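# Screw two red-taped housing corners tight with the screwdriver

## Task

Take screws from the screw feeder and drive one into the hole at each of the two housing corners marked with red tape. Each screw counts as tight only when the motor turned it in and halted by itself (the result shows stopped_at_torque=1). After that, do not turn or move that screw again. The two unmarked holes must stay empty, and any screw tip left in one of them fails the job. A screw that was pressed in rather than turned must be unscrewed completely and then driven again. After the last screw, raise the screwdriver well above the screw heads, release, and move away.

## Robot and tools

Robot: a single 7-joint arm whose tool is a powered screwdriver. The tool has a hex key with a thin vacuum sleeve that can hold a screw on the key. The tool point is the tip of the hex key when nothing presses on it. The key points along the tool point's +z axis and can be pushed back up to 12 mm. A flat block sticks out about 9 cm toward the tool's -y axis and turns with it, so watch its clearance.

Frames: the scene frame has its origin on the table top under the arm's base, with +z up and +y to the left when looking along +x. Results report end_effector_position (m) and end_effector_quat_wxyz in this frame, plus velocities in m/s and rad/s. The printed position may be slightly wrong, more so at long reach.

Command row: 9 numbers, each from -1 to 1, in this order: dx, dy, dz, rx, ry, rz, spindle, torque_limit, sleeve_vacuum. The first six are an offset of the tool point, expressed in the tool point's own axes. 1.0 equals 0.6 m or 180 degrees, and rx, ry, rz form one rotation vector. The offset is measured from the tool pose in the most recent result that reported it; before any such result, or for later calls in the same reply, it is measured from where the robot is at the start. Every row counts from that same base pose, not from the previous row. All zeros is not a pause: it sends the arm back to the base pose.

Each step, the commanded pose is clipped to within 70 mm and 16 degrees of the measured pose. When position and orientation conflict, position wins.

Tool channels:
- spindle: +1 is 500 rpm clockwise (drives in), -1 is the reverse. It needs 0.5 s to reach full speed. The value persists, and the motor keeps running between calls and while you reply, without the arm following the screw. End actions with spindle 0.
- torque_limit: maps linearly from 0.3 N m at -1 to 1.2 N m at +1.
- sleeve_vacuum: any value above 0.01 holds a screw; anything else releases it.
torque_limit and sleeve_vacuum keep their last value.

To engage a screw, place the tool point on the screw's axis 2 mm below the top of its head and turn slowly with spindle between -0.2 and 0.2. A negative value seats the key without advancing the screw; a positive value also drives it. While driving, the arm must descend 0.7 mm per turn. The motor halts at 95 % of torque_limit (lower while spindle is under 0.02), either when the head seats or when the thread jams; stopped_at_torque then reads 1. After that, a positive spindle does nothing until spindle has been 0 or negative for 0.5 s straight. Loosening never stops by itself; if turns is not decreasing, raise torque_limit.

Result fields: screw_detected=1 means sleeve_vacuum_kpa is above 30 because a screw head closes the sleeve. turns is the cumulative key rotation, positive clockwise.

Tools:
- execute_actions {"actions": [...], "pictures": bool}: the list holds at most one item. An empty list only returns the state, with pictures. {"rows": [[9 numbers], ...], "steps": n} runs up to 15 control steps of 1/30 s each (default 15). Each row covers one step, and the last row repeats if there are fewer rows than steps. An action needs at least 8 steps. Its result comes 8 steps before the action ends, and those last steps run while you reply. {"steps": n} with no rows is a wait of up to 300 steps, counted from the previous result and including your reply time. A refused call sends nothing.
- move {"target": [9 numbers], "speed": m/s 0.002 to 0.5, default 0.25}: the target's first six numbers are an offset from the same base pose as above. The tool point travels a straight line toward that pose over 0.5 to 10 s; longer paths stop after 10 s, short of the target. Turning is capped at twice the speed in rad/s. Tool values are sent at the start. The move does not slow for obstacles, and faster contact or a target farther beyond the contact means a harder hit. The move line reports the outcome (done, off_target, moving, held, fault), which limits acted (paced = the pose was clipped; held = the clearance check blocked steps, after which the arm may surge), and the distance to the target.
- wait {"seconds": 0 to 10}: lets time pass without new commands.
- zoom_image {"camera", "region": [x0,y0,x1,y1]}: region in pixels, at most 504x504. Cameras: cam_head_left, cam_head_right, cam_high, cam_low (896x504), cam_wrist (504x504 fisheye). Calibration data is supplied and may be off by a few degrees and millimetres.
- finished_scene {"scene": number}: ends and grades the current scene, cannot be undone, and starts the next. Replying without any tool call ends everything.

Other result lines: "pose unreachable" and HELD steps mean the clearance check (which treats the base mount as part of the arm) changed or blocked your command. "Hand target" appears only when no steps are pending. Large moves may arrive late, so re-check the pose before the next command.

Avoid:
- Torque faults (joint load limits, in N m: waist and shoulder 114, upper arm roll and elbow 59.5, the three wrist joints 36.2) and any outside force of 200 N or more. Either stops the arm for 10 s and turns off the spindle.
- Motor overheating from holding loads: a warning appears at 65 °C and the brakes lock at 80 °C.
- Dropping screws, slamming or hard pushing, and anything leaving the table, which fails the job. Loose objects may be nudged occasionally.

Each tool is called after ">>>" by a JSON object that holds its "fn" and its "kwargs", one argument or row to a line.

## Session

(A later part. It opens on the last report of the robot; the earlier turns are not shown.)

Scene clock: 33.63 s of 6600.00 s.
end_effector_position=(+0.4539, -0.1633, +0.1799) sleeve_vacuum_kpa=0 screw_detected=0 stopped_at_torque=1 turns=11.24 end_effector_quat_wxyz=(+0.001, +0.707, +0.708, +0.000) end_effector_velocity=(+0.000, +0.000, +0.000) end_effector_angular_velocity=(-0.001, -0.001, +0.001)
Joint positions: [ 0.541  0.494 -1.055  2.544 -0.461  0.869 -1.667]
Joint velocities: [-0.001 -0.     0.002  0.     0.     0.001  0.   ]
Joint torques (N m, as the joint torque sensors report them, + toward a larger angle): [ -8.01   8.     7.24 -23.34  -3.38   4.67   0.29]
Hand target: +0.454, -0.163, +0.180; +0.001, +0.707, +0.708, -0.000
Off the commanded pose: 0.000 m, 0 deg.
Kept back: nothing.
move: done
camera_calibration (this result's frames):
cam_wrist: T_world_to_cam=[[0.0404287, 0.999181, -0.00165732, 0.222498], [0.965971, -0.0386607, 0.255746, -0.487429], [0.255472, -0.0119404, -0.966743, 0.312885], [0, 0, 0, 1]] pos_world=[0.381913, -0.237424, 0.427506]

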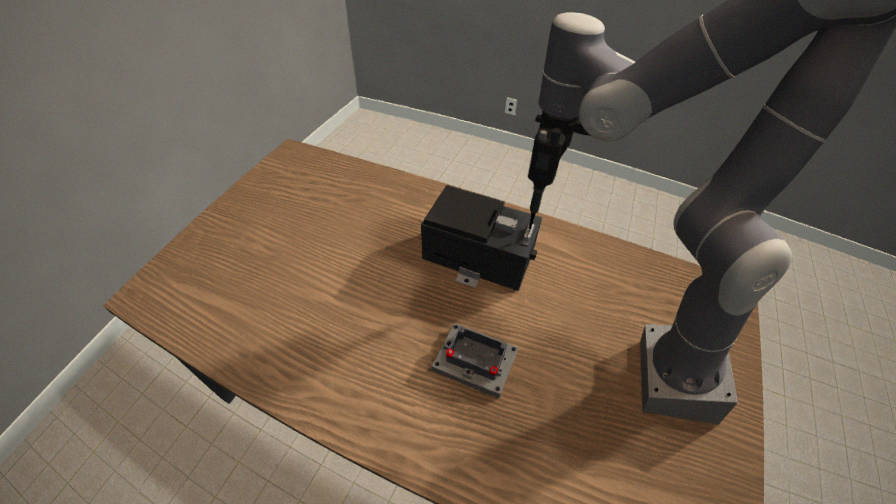

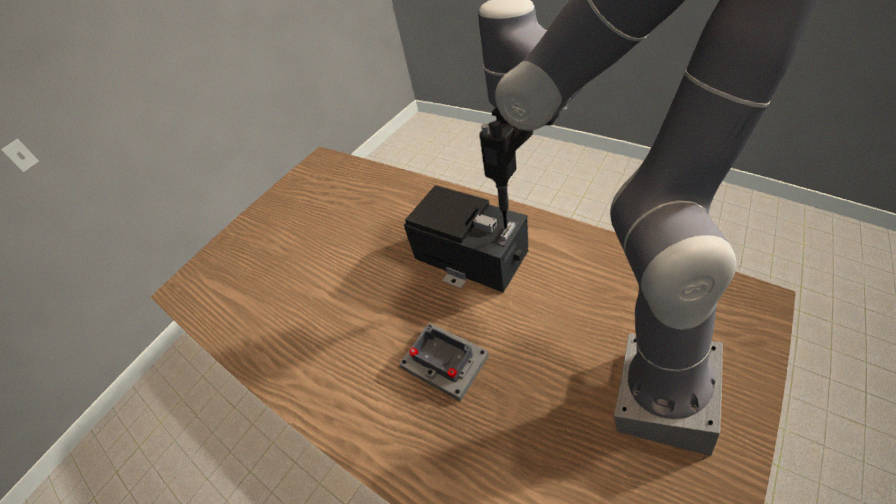

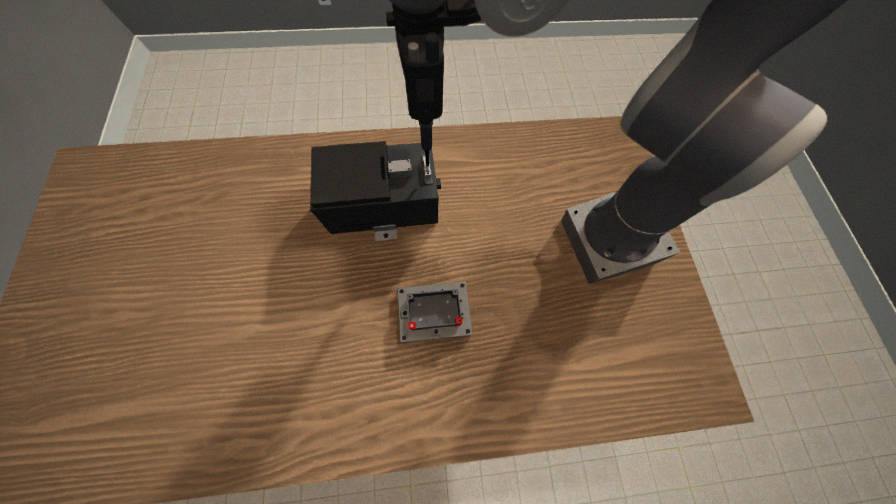

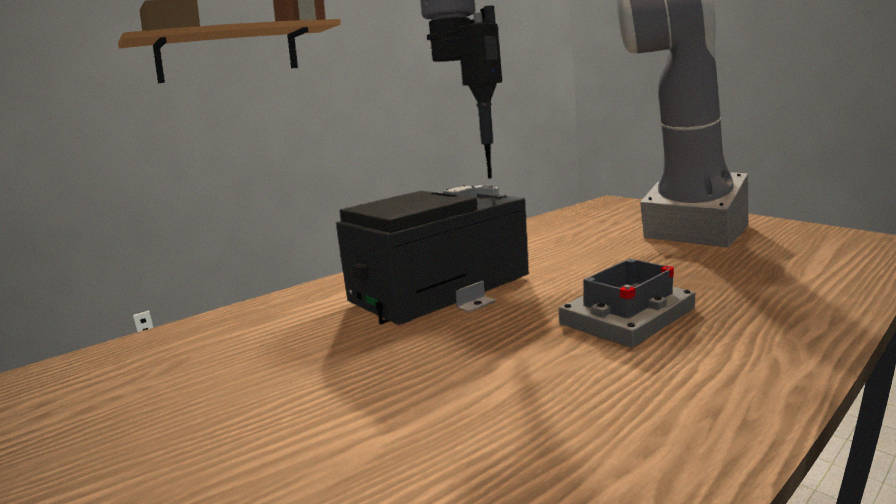

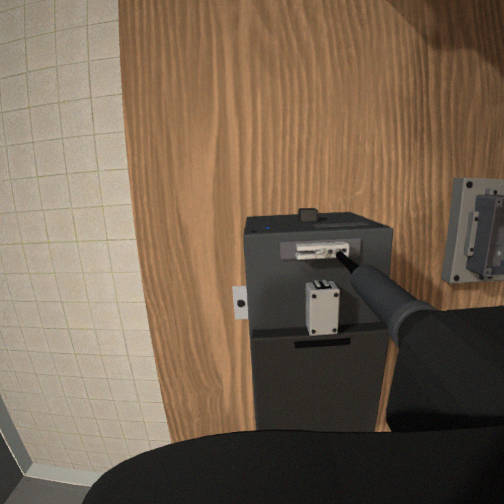

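>>> {"fn": "move", "kwargs": {
  "target": [-0.0178,0.0011,0.0148,0,0,0,-0.15,0,0],
  "speed": 0.03
}}

>>> {"fn": "zoom_image", "kwargs": {
  "camera": "cam_wrist",
  "region": [310,225,370,285]
}}

>>> {"fn": "move", "kwargs": {
  "target": [0,0,0.0095,0,0,0,-0.15,0,0],
  "speed": 0.004
}}

>>> {"fn": "execute_actions", "kwargs": {
  "actions": [
    {"rows":[[0,0,0,0,0,0,-0.15,0,1],[0,0,0,0,0,0,-0.15,0,1],[0,0,0,0,0,0,-0.15,0,1],[0,0,0,0,0,0,-0.15,0,1],[0,0,0,0,0,0,-0.15,0,1],[0,0,0,0,0,0,-0.15,0,1],[0,0,0,0,0,0,0,0,1]],"steps":15}
  ]
}}

>>> {"fn": "zoom_image", "kwargs": {
  "camera": "cam_wrist",
  "region": [310,225,370,285]
}}

Scene clock: 35.03 s of 6600.00 s.
end_effector_position=(+0.4544, -0.1739, +0.1710) sleeve_vacuum_kpa=0 screw_detected=0 stopped_at_torque=1 turns=10.35 end_effector_quat_wxyz=(+0.001, +0.707, +0.708, -0.000) end_effector_velocity=(-0.000, -0.000, -0.000) end_effector_angular_velocity=(+0.001, +0.001, -0.002)
Joint positions: [ 0.577  0.467 -1.125  2.539 -0.457  0.903 -1.702]
Joint velocities: [ 0.001 -0.    -0.003  0.    -0.    -0.     0.   ]
Joint torques (N m, as the joint torque sensors report them, + toward a larger angle): [ -6.42   7.16   5.82 -23.89  -2.46   4.7   -0.17]
Hand target: +0.455, -0.174, +0.171; +0.001, +0.707, +0.708, +0.000
Off the commanded pose: 0.000 m, 0 deg.
Kept back: nothing.
move: done
camera_calibration (this result's frames):
cam_wrist: T_world_to_cam=[[0.0402999, 0.999186, -0.00170689, 0.233141], [0.966041, -0.0385266, 0.255502, -0.486094], [0.255228, -0.0119456, -0.966807, 0.304116], [0, 0, 0, 1]] pos_world=[0.382572, -0.248046, 0.418617]

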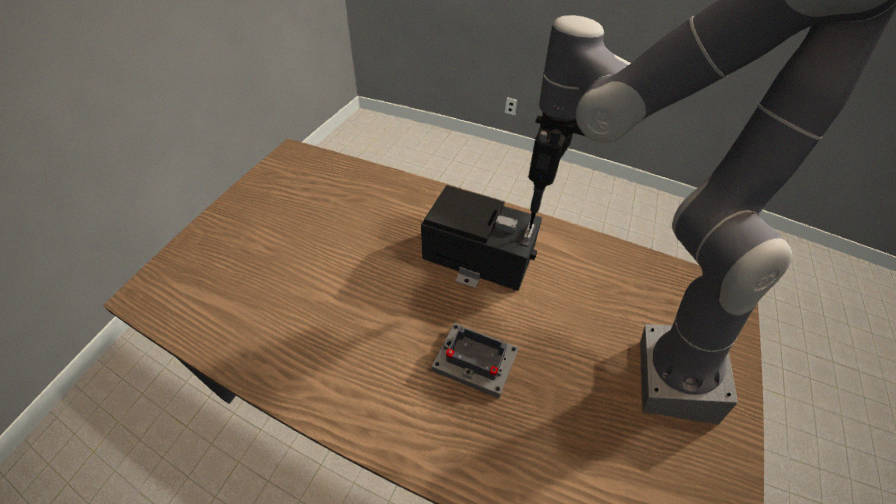

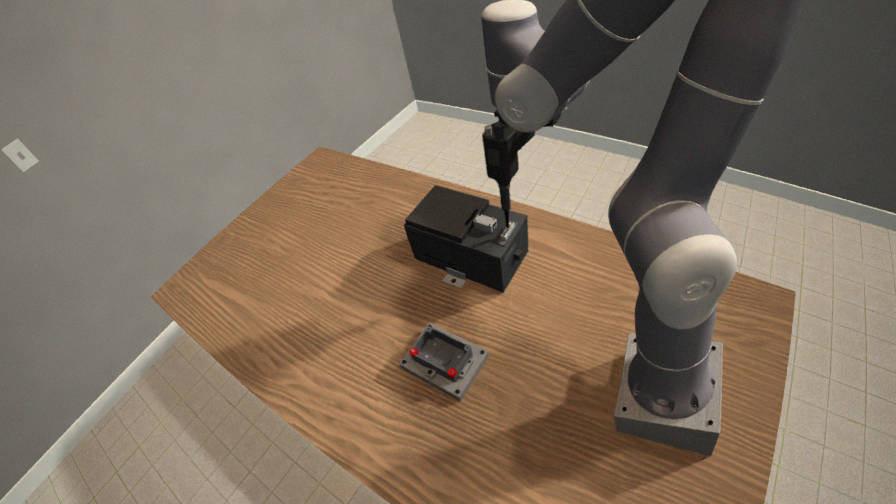

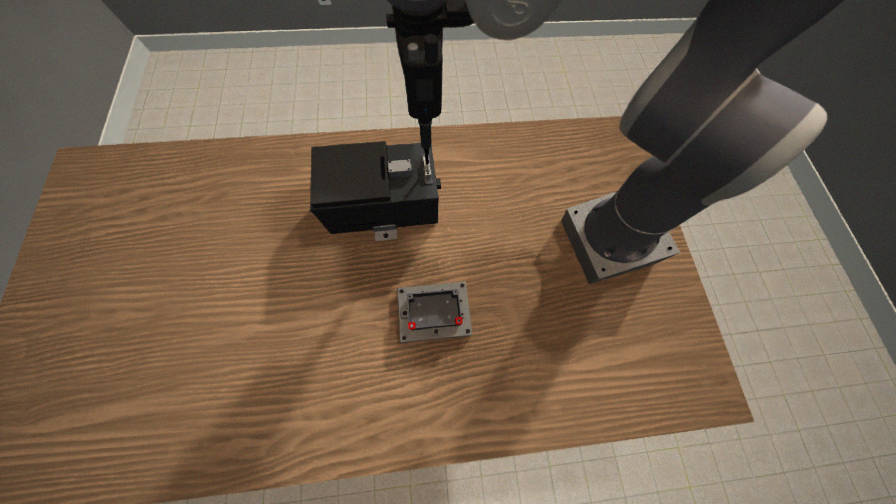

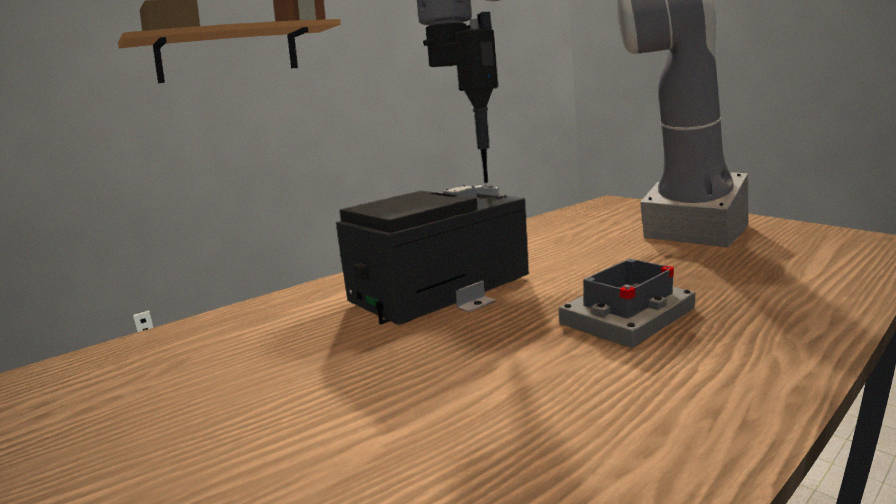

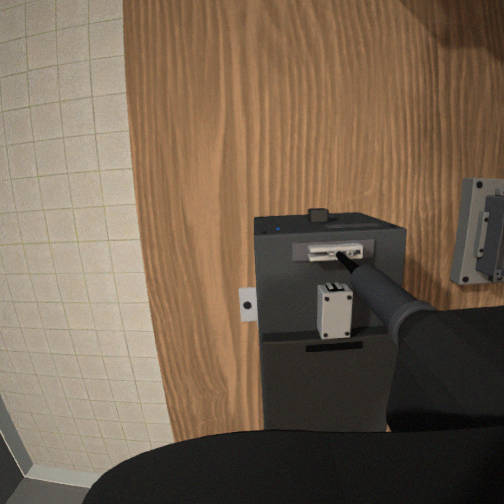

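Region (310, 225, 370, 285) of cam_wrist's 504x504 image, scaled by 8.400, with more detail than that image has.

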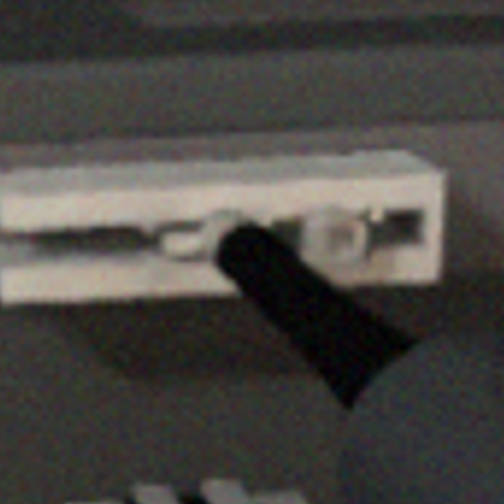

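Scene clock: 36.90 s of 6600.00 s.
end_effector_position=(+0.4548, -0.1740, +0.1655) sleeve_vacuum_kpa=0 screw_detected=0 stopped_at_torque=1 turns=8.02 end_effector_quat_wxyz=(+0.001, +0.707, +0.708, +0.000) end_effector_velocity=(+0.000, +0.000, -0.000) end_effector_angular_velocity=(+0.000, -0.000, -0.000)
Joint positions: [ 0.595  0.455 -1.152  2.544 -0.457  0.926 -1.707]
Joint velocities: [ 0.001  0.    -0.001  0.    -0.     0.     0.   ]
Joint torques (N m, as the joint torque sensors report them, + toward a larger angle): [ -6.63   5.89   4.77 -21.45  -2.52   4.38  -0.2 ]
Hand target: +0.454, -0.174, +0.165; +0.001, +0.707, +0.708, -0.000
Off the commanded pose: 0.000 m, 0 deg.
Kept back: nothing.
move: done
camera_calibration (this result's frames):
cam_wrist: T_world_to_cam=[[0.0402626, 0.999188, -0.00180077, 0.23323], [0.965899, -0.0384598, 0.256045, -0.485018], [0.255768, -0.0120484, -0.966663, 0.298397], [0, 0, 0, 1]] pos_world=[0.382767, -0.248099, 0.413056]

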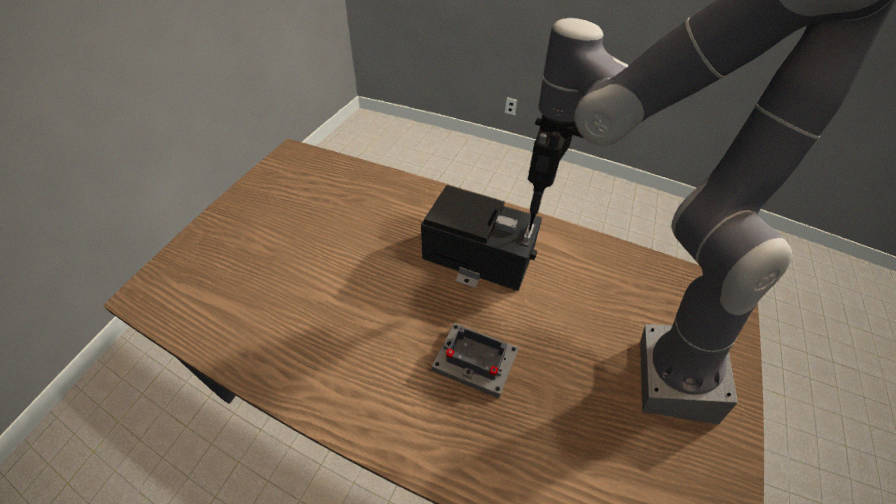

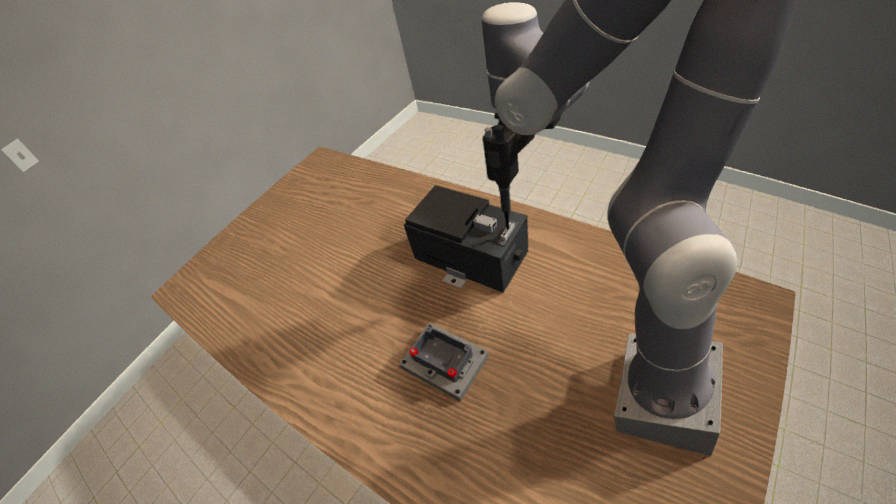

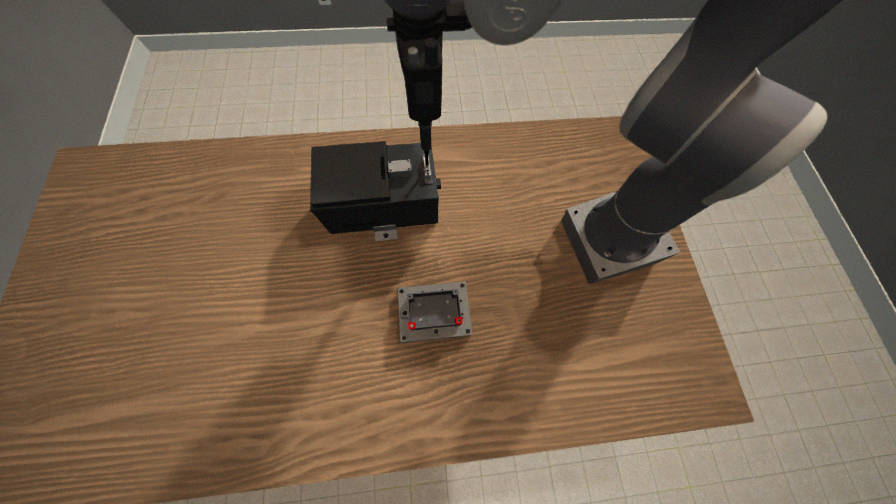

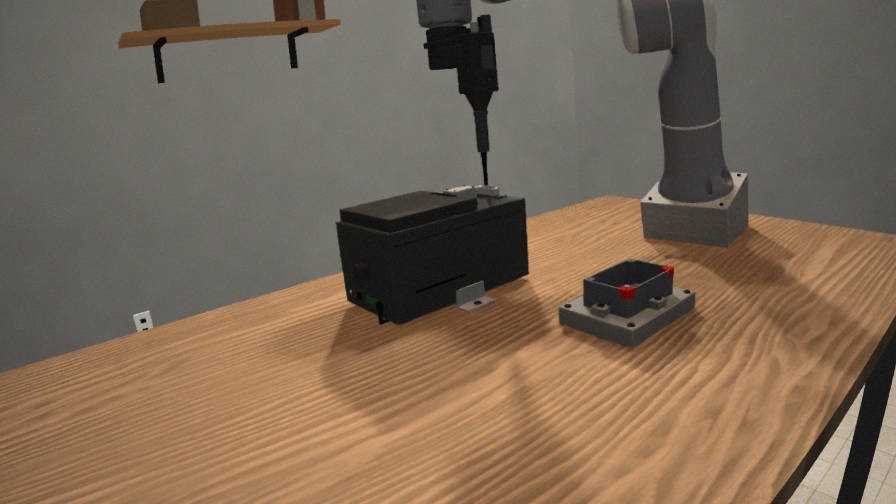

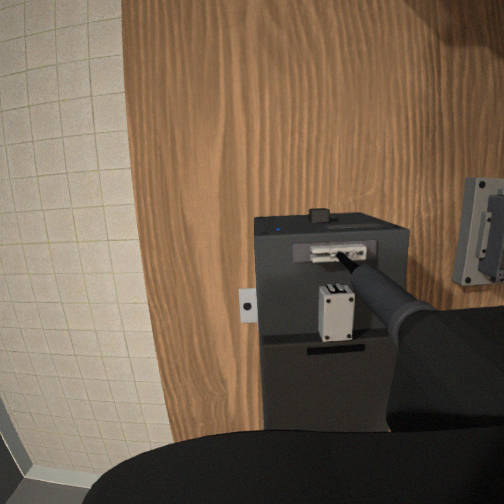

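Scene clock: 37.13 s of 6600.00 s.
end_effector_position=(+0.4548, -0.1740, +0.1655) sleeve_vacuum_kpa=40 screw_detected=1 stopped_at_torque=1 turns=7.77 end_effector_quat_wxyz=(+0.001, +0.707, +0.708, +0.000) end_effector_velocity=(-0.000, +0.000, -0.000) end_effector_angular_velocity=(+0.000, +0.000, -0.000)
Joint positions: [ 0.595  0.455 -1.152  2.544 -0.457  0.926 -1.707]
Joint velocities: [ 0.  0. -0. -0.  0. -0. -0.]
Joint torques (N m, as the joint torque sensors report them, + toward a larger angle): [ -7.64   6.89   6.58 -22.75  -2.91   4.54  -0.06]
Steps of this call (steps 1 to 7: the first 7 steps of this action). Readings (end_effector_position | what the end effector reports):
1: (+0.4548, -0.1740, +0.1655) | sleeve_vacuum_kpa=40 screw_detected=1 stopped_at_torque=1 turns=7.98
2: (+0.4548, -0.1740, +0.1655) | sleeve_vacuum_kpa=40 screw_detected=1 stopped_at_torque=1 turns=7.94
4: (+0.4548, -0.1740, +0.1655) | sleeve_vacuum_kpa=40 screw_detected=1 stopped_at_torque=1 turns=7.85
7: the state above

Region (310, 225, 370, 285) of cam_wrist's 504x504 image, scaled by 8.400, with more detail than that image has.

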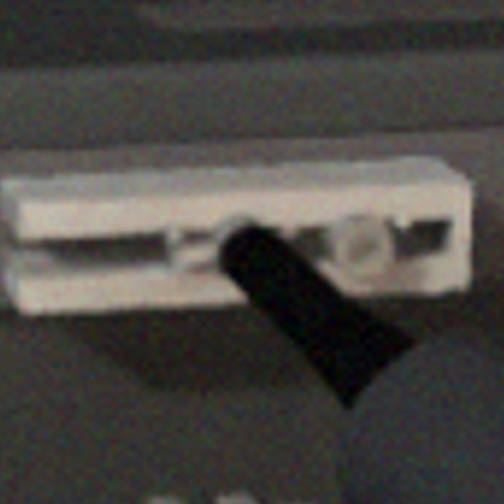

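>>> {"fn": "move", "kwargs": {
  "target": [0,0,-0.083,0,0,0,0,0,1],
  "speed": 0.08
}}

>>> {"fn": "move", "kwargs": {
  "target": [0.5833,-0.0763,0,0,0,-0.5,0,0,1],
  "speed": 0.3
}}

Scene clock: 38.37 s of 6600.00 s.
end_effector_position=(+0.4547, -0.1740, +0.2153) sleeve_vacuum_kpa=40 screw_detected=1 stopped_at_torque=1 turns=7.77 end_effector_quat_wxyz=(+0.002, +0.706, +0.708, -0.000) end_effector_velocity=(-0.000, +0.000, +0.000) end_effector_angular_velocity=(+0.001, +0.001, -0.002)
Joint positions: [ 0.489  0.573 -0.974  2.484 -0.466  0.729 -1.664]
Joint velocities: [-0.     0.001  0.001  0.    -0.    -0.002  0.002]
Joint torques (N m, as the joint torque sensors report them, + toward a larger angle): [ -8.04   7.82   8.7  -26.8   -2.93   4.58   0.25]
Hand target: +0.455, -0.174, +0.215; +0.002, +0.707, +0.708, +0.000
Off your previous action's commanded pose: 0.000 m, 0 deg at its last step (step 8 of this call).
Off the commanded pose: 0.000 m, 0 deg.
Kept back: nothing.
move: done
camera_calibration (this result's frames):
cam_wrist: T_world_to_cam=[[0.039876, 0.999202, -0.00226228, 0.23361], [0.965873, -0.0379658, 0.25622, -0.497669], [0.25593, -0.0124021, -0.966616, 0.346451], [0, 0, 0, 1]] pos_world=[0.382702, -0.248021, 0.462927]

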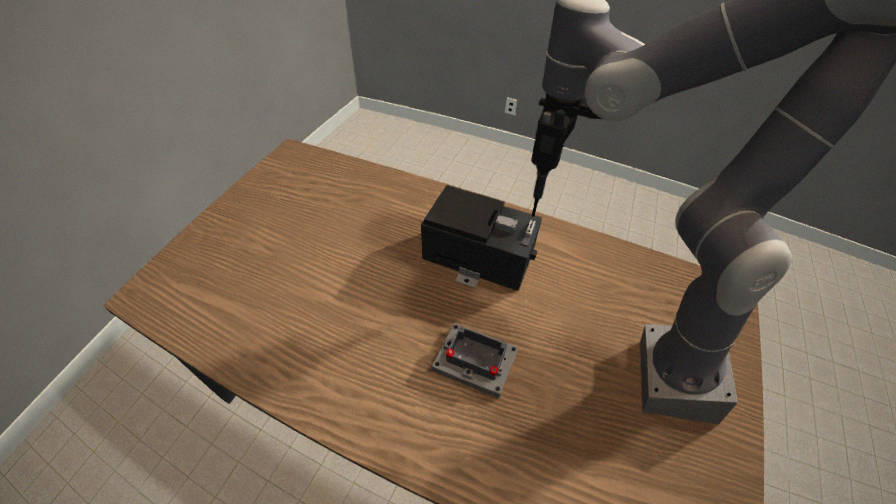

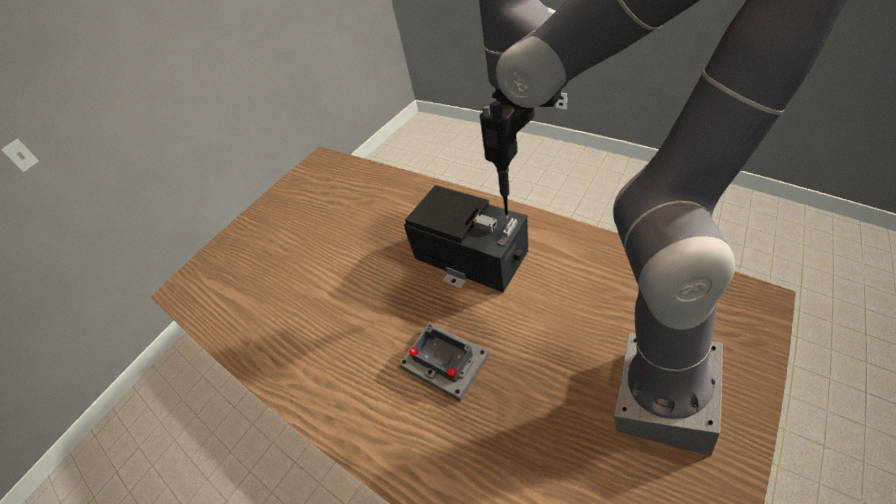

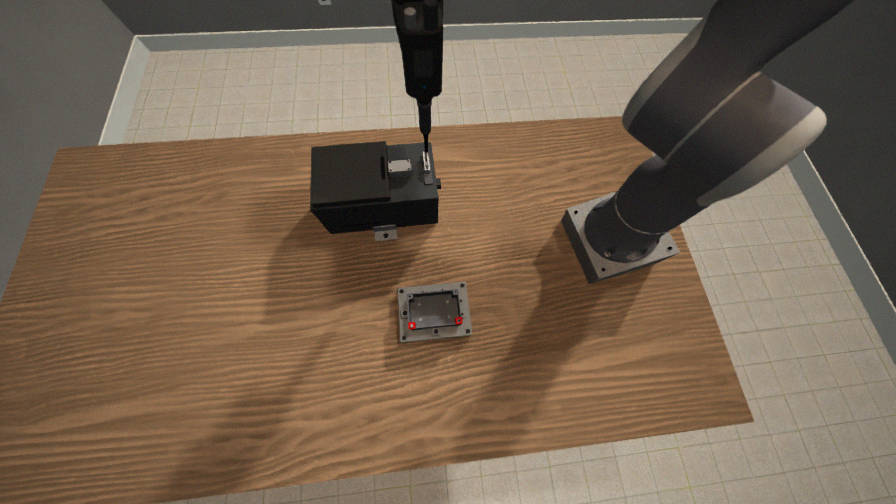

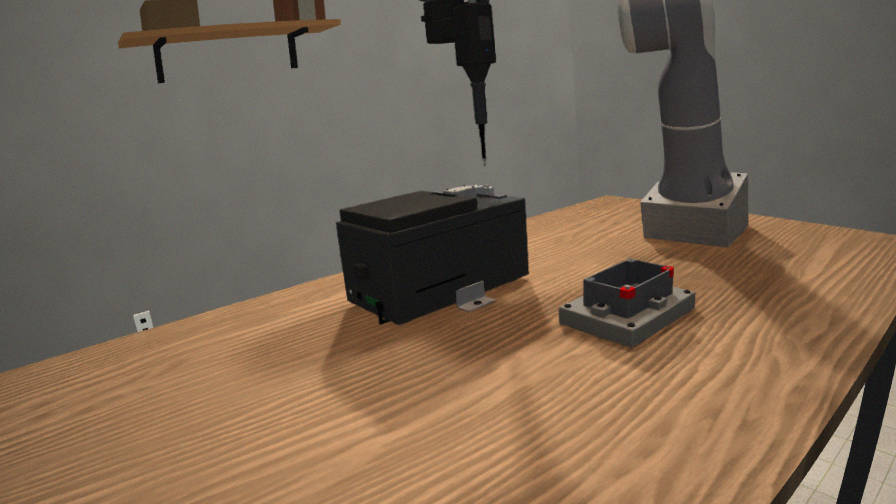

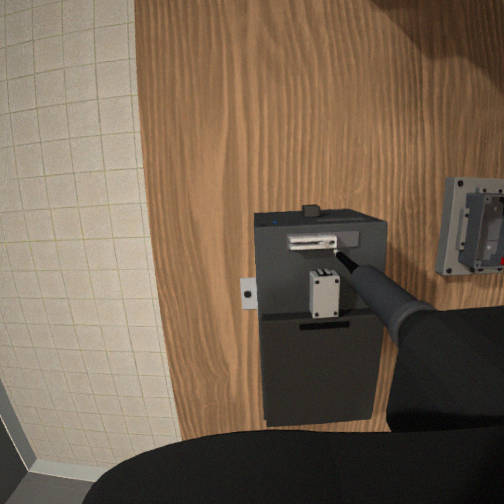

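Scene clock: 41.40 s of 6600.00 s.
end_effector_position=(+0.4079, +0.1761, +0.2143) sleeve_vacuum_kpa=40 screw_detected=1 stopped_at_torque=1 turns=7.77 end_effector_quat_wxyz=(+0.001, -0.001, +1.000, -0.000) end_effector_velocity=(+0.000, +0.000, -0.000) end_effector_angular_velocity=(+0.001, +0.000, -0.002)
Joint positions: [ 1.194  0.478 -0.597  2.507 -0.496  0.686 -2.158]
Joint velocities: [ 0.001  0.    -0.002 -0.     0.     0.     0.001]
Joint torques (N m, as the joint torque sensors report them, + toward a larger angle): [ -0.59  11.7    6.99 -26.6   -3.01   4.2   -0.3 ]
Hand target: +0.408, +0.176, +0.214; +0.000, -0.001, +1.000, -0.000
Off the commanded pose: 0.000 m, 0 deg.
Kept back: nothing.
move: done
camera_calibration (this result's frames):
cam_wrist: T_world_to_cam=[[-0.999201, 0.0399422, -0.00115514, 0.478155], [0.0383466, 0.966611, 0.253361, -0.236882], [0.0112364, 0.253114, -0.967371, 0.414986], [0, 0, 0, 1]] pos_world=[0.482194, 0.104836, 0.462014]

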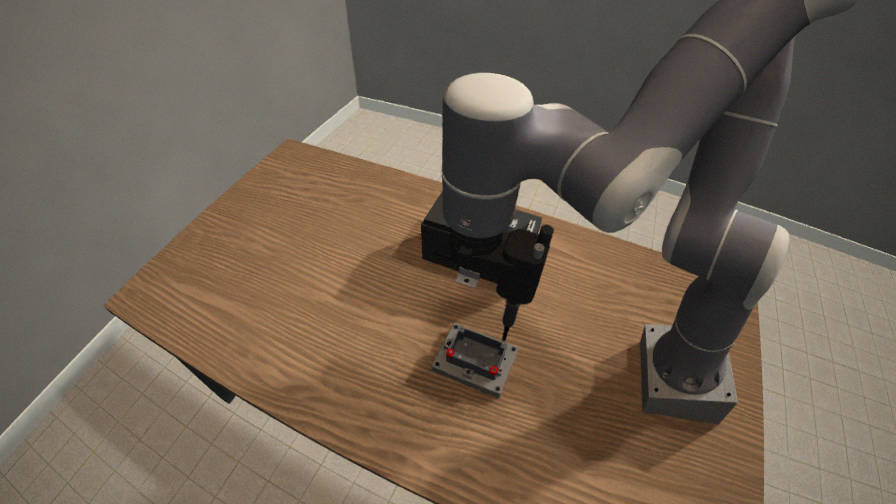

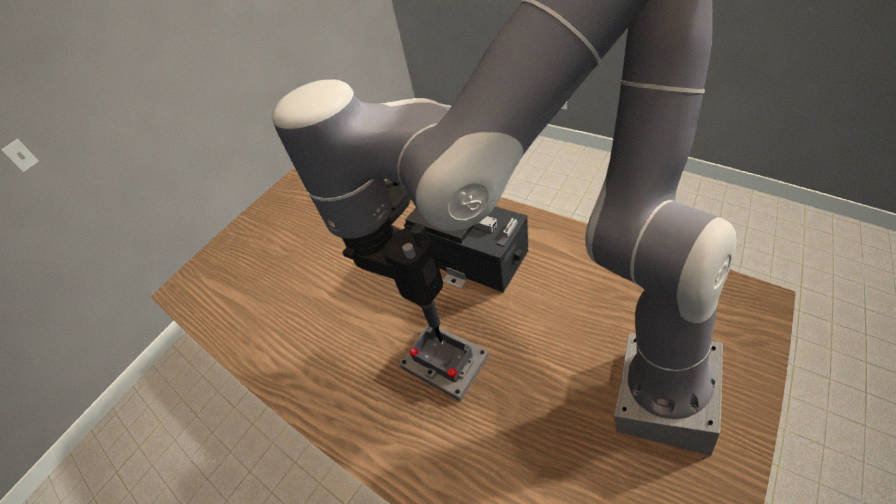

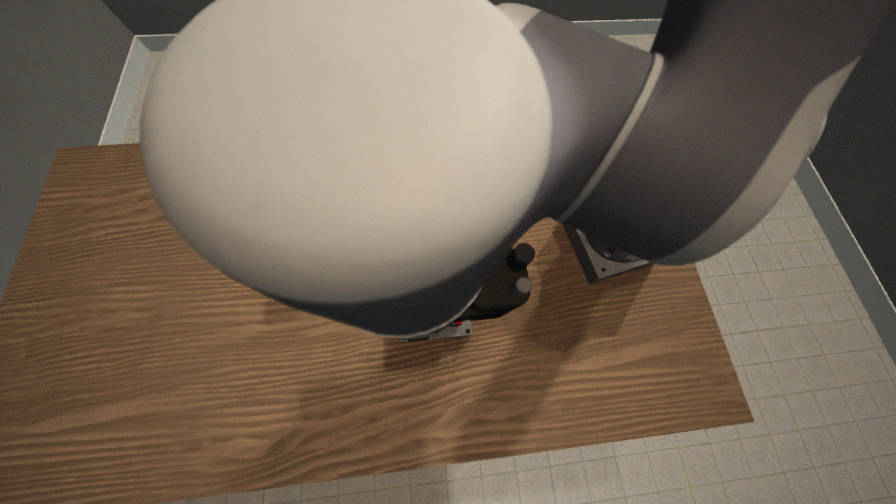

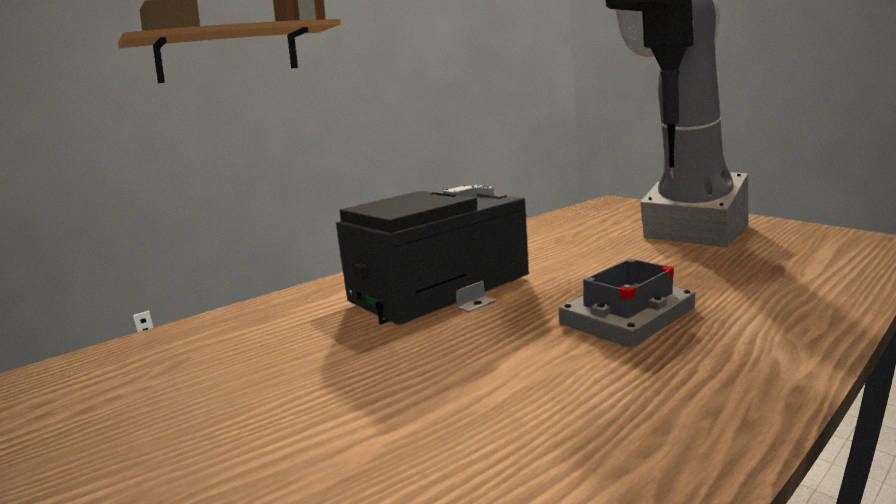

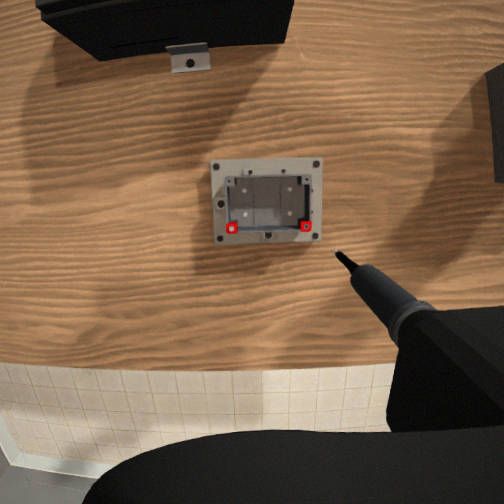

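>>> {"fn": "move", "kwargs": {
  "target": [-0.006,-0.0015,0.2098,0,0,0,0,0,1],
  "speed": 0.15
}}

>>> {"fn": "zoom_image", "kwargs": {
  "camera": "cam_wrist",
  "region": [310,225,370,285]
}}

>>> {"fn": "zoom_image", "kwargs": {
  "camera": "cam_low",
  "region": [638,235,698,285]
}}

>>> {"fn": "zoom_image", "kwargs": {
  "camera": "cam_head_right",
  "region": [422,340,482,390]
}}

Scene clock: 43.20 s of 6600.00 s.
end_effector_position=(+0.4112, +0.1752, +0.0882) sleeve_vacuum_kpa=40 screw_detected=1 stopped_at_torque=1 turns=7.77 end_effector_quat_wxyz=(+0.000, -0.001, +1.000, -0.000) end_effector_velocity=(+0.001, +0.000, -0.000) end_effector_angular_velocity=(+0.003, +0.006, +0.001)
Joint positions: [ 1.336  0.013 -0.882  2.594 -0.267  1.226 -2.376]
Joint velocities: [ 0.011 -0.009 -0.007 -0.011  0.038 -0.007 -0.032]
Joint torques (N m, as the joint torque sensors report them, + toward a larger angle): [  0.77  17.82   1.17 -17.06  -1.51   3.67   0.1 ]
Hand target: +0.411, +0.175, +0.088; +0.000, -0.001, +1.000, -0.000
Off the commanded pose: 0.000 m, 0 deg.
Kept back: nothing.
move: done
camera_calibration (this result's frames):
cam_wrist: T_world_to_cam=[[-0.999209, 0.0397619, -0.000773986, 0.481404], [0.0382682, 0.966605, 0.253396, -0.20409], [0.0108237, 0.253166, -0.967362, 0.293377], [0, 0, 0, 1]] pos_world=[0.485658, 0.10386, 0.33589]

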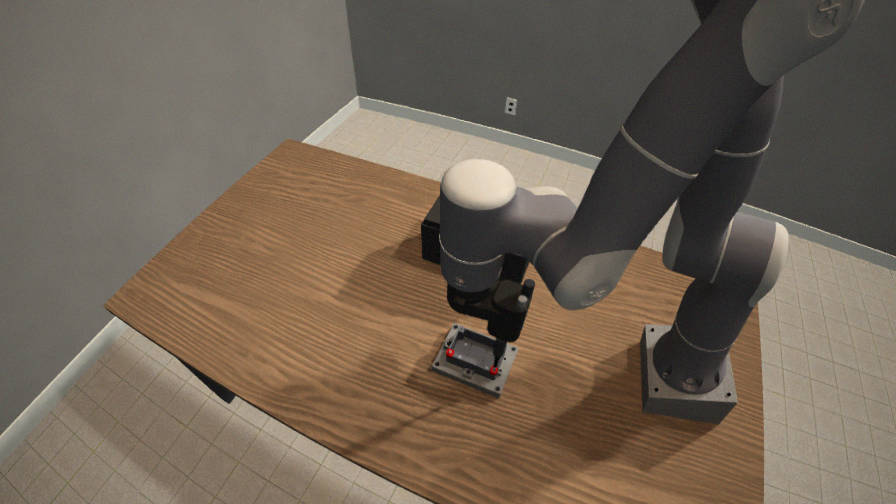

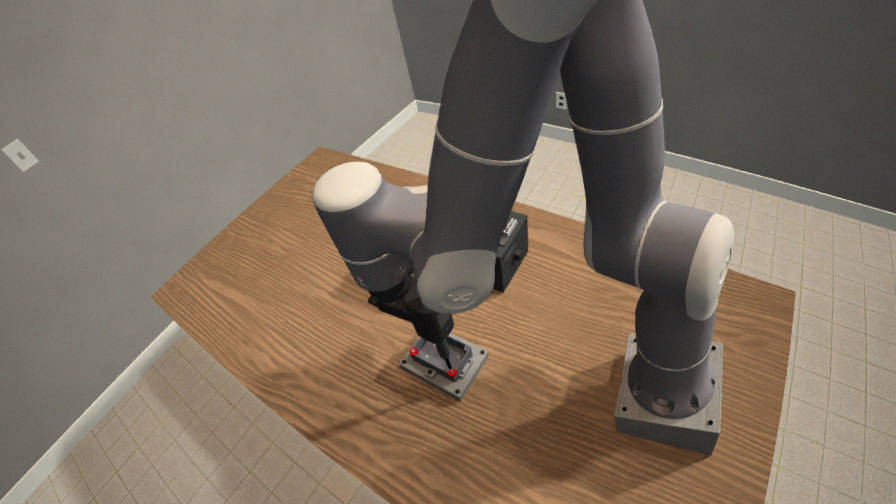

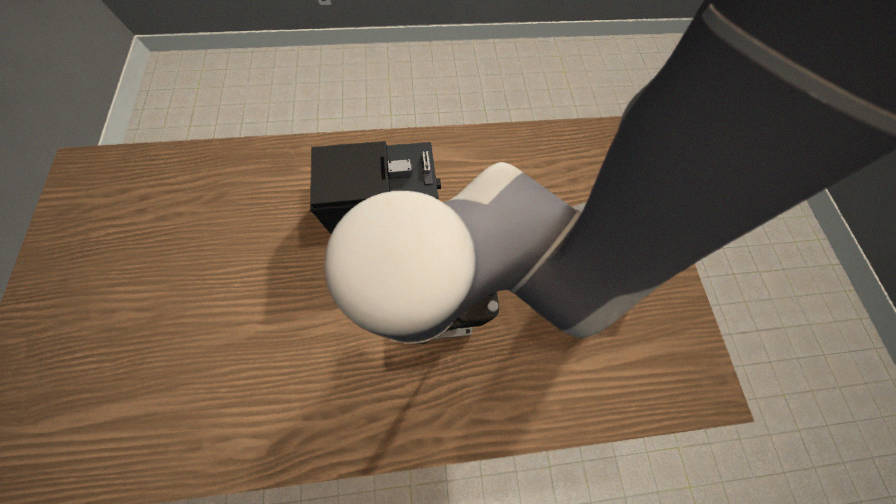

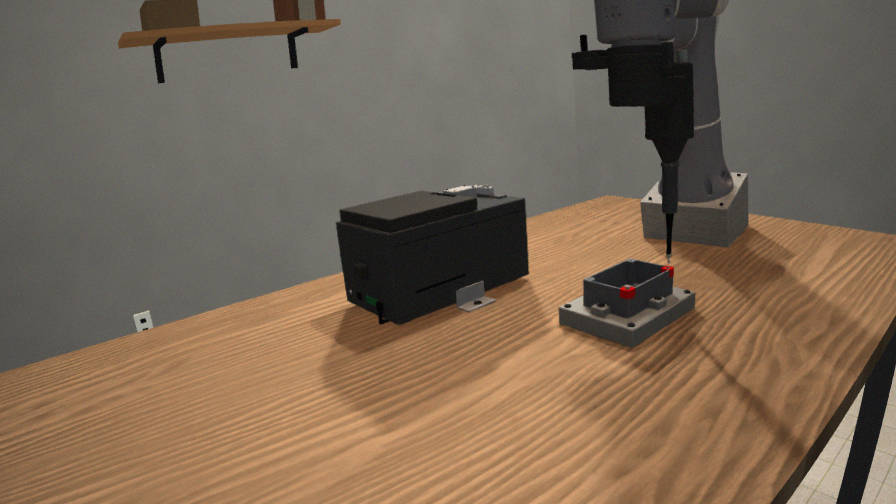

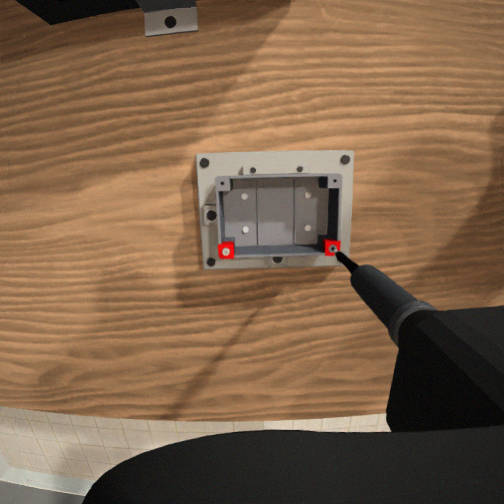

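Region (310, 225, 370, 285) of cam_wrist's 504x504 image, scaled by 8.400, with more detail than that image has.

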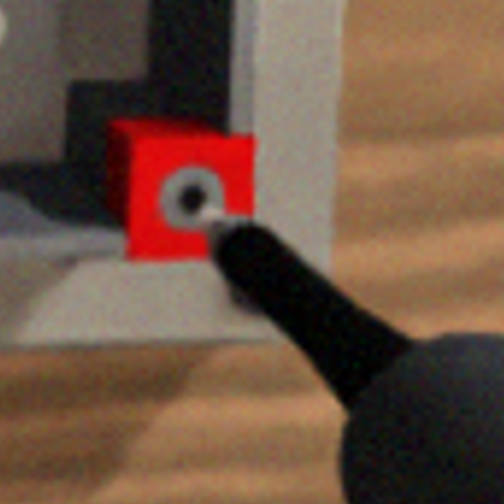

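Region (638, 235, 698, 285) of cam_low's 896x504 image, scaled by 8.400, with more detail than that image has.

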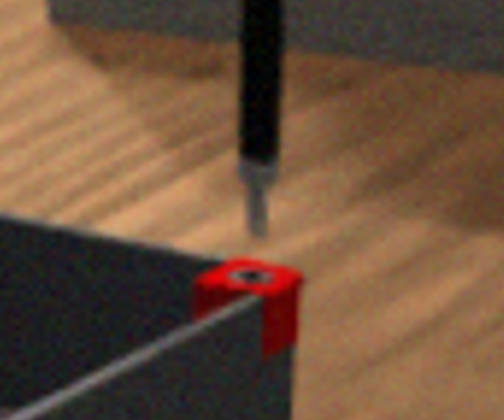

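Region (422, 340, 482, 390) of cam_head_right's 896x504 image, scaled by 8.400, with more detail than that image has.

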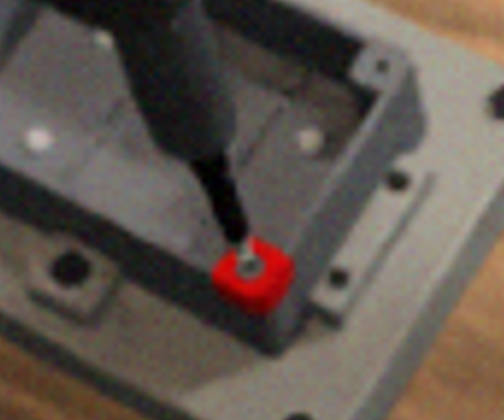

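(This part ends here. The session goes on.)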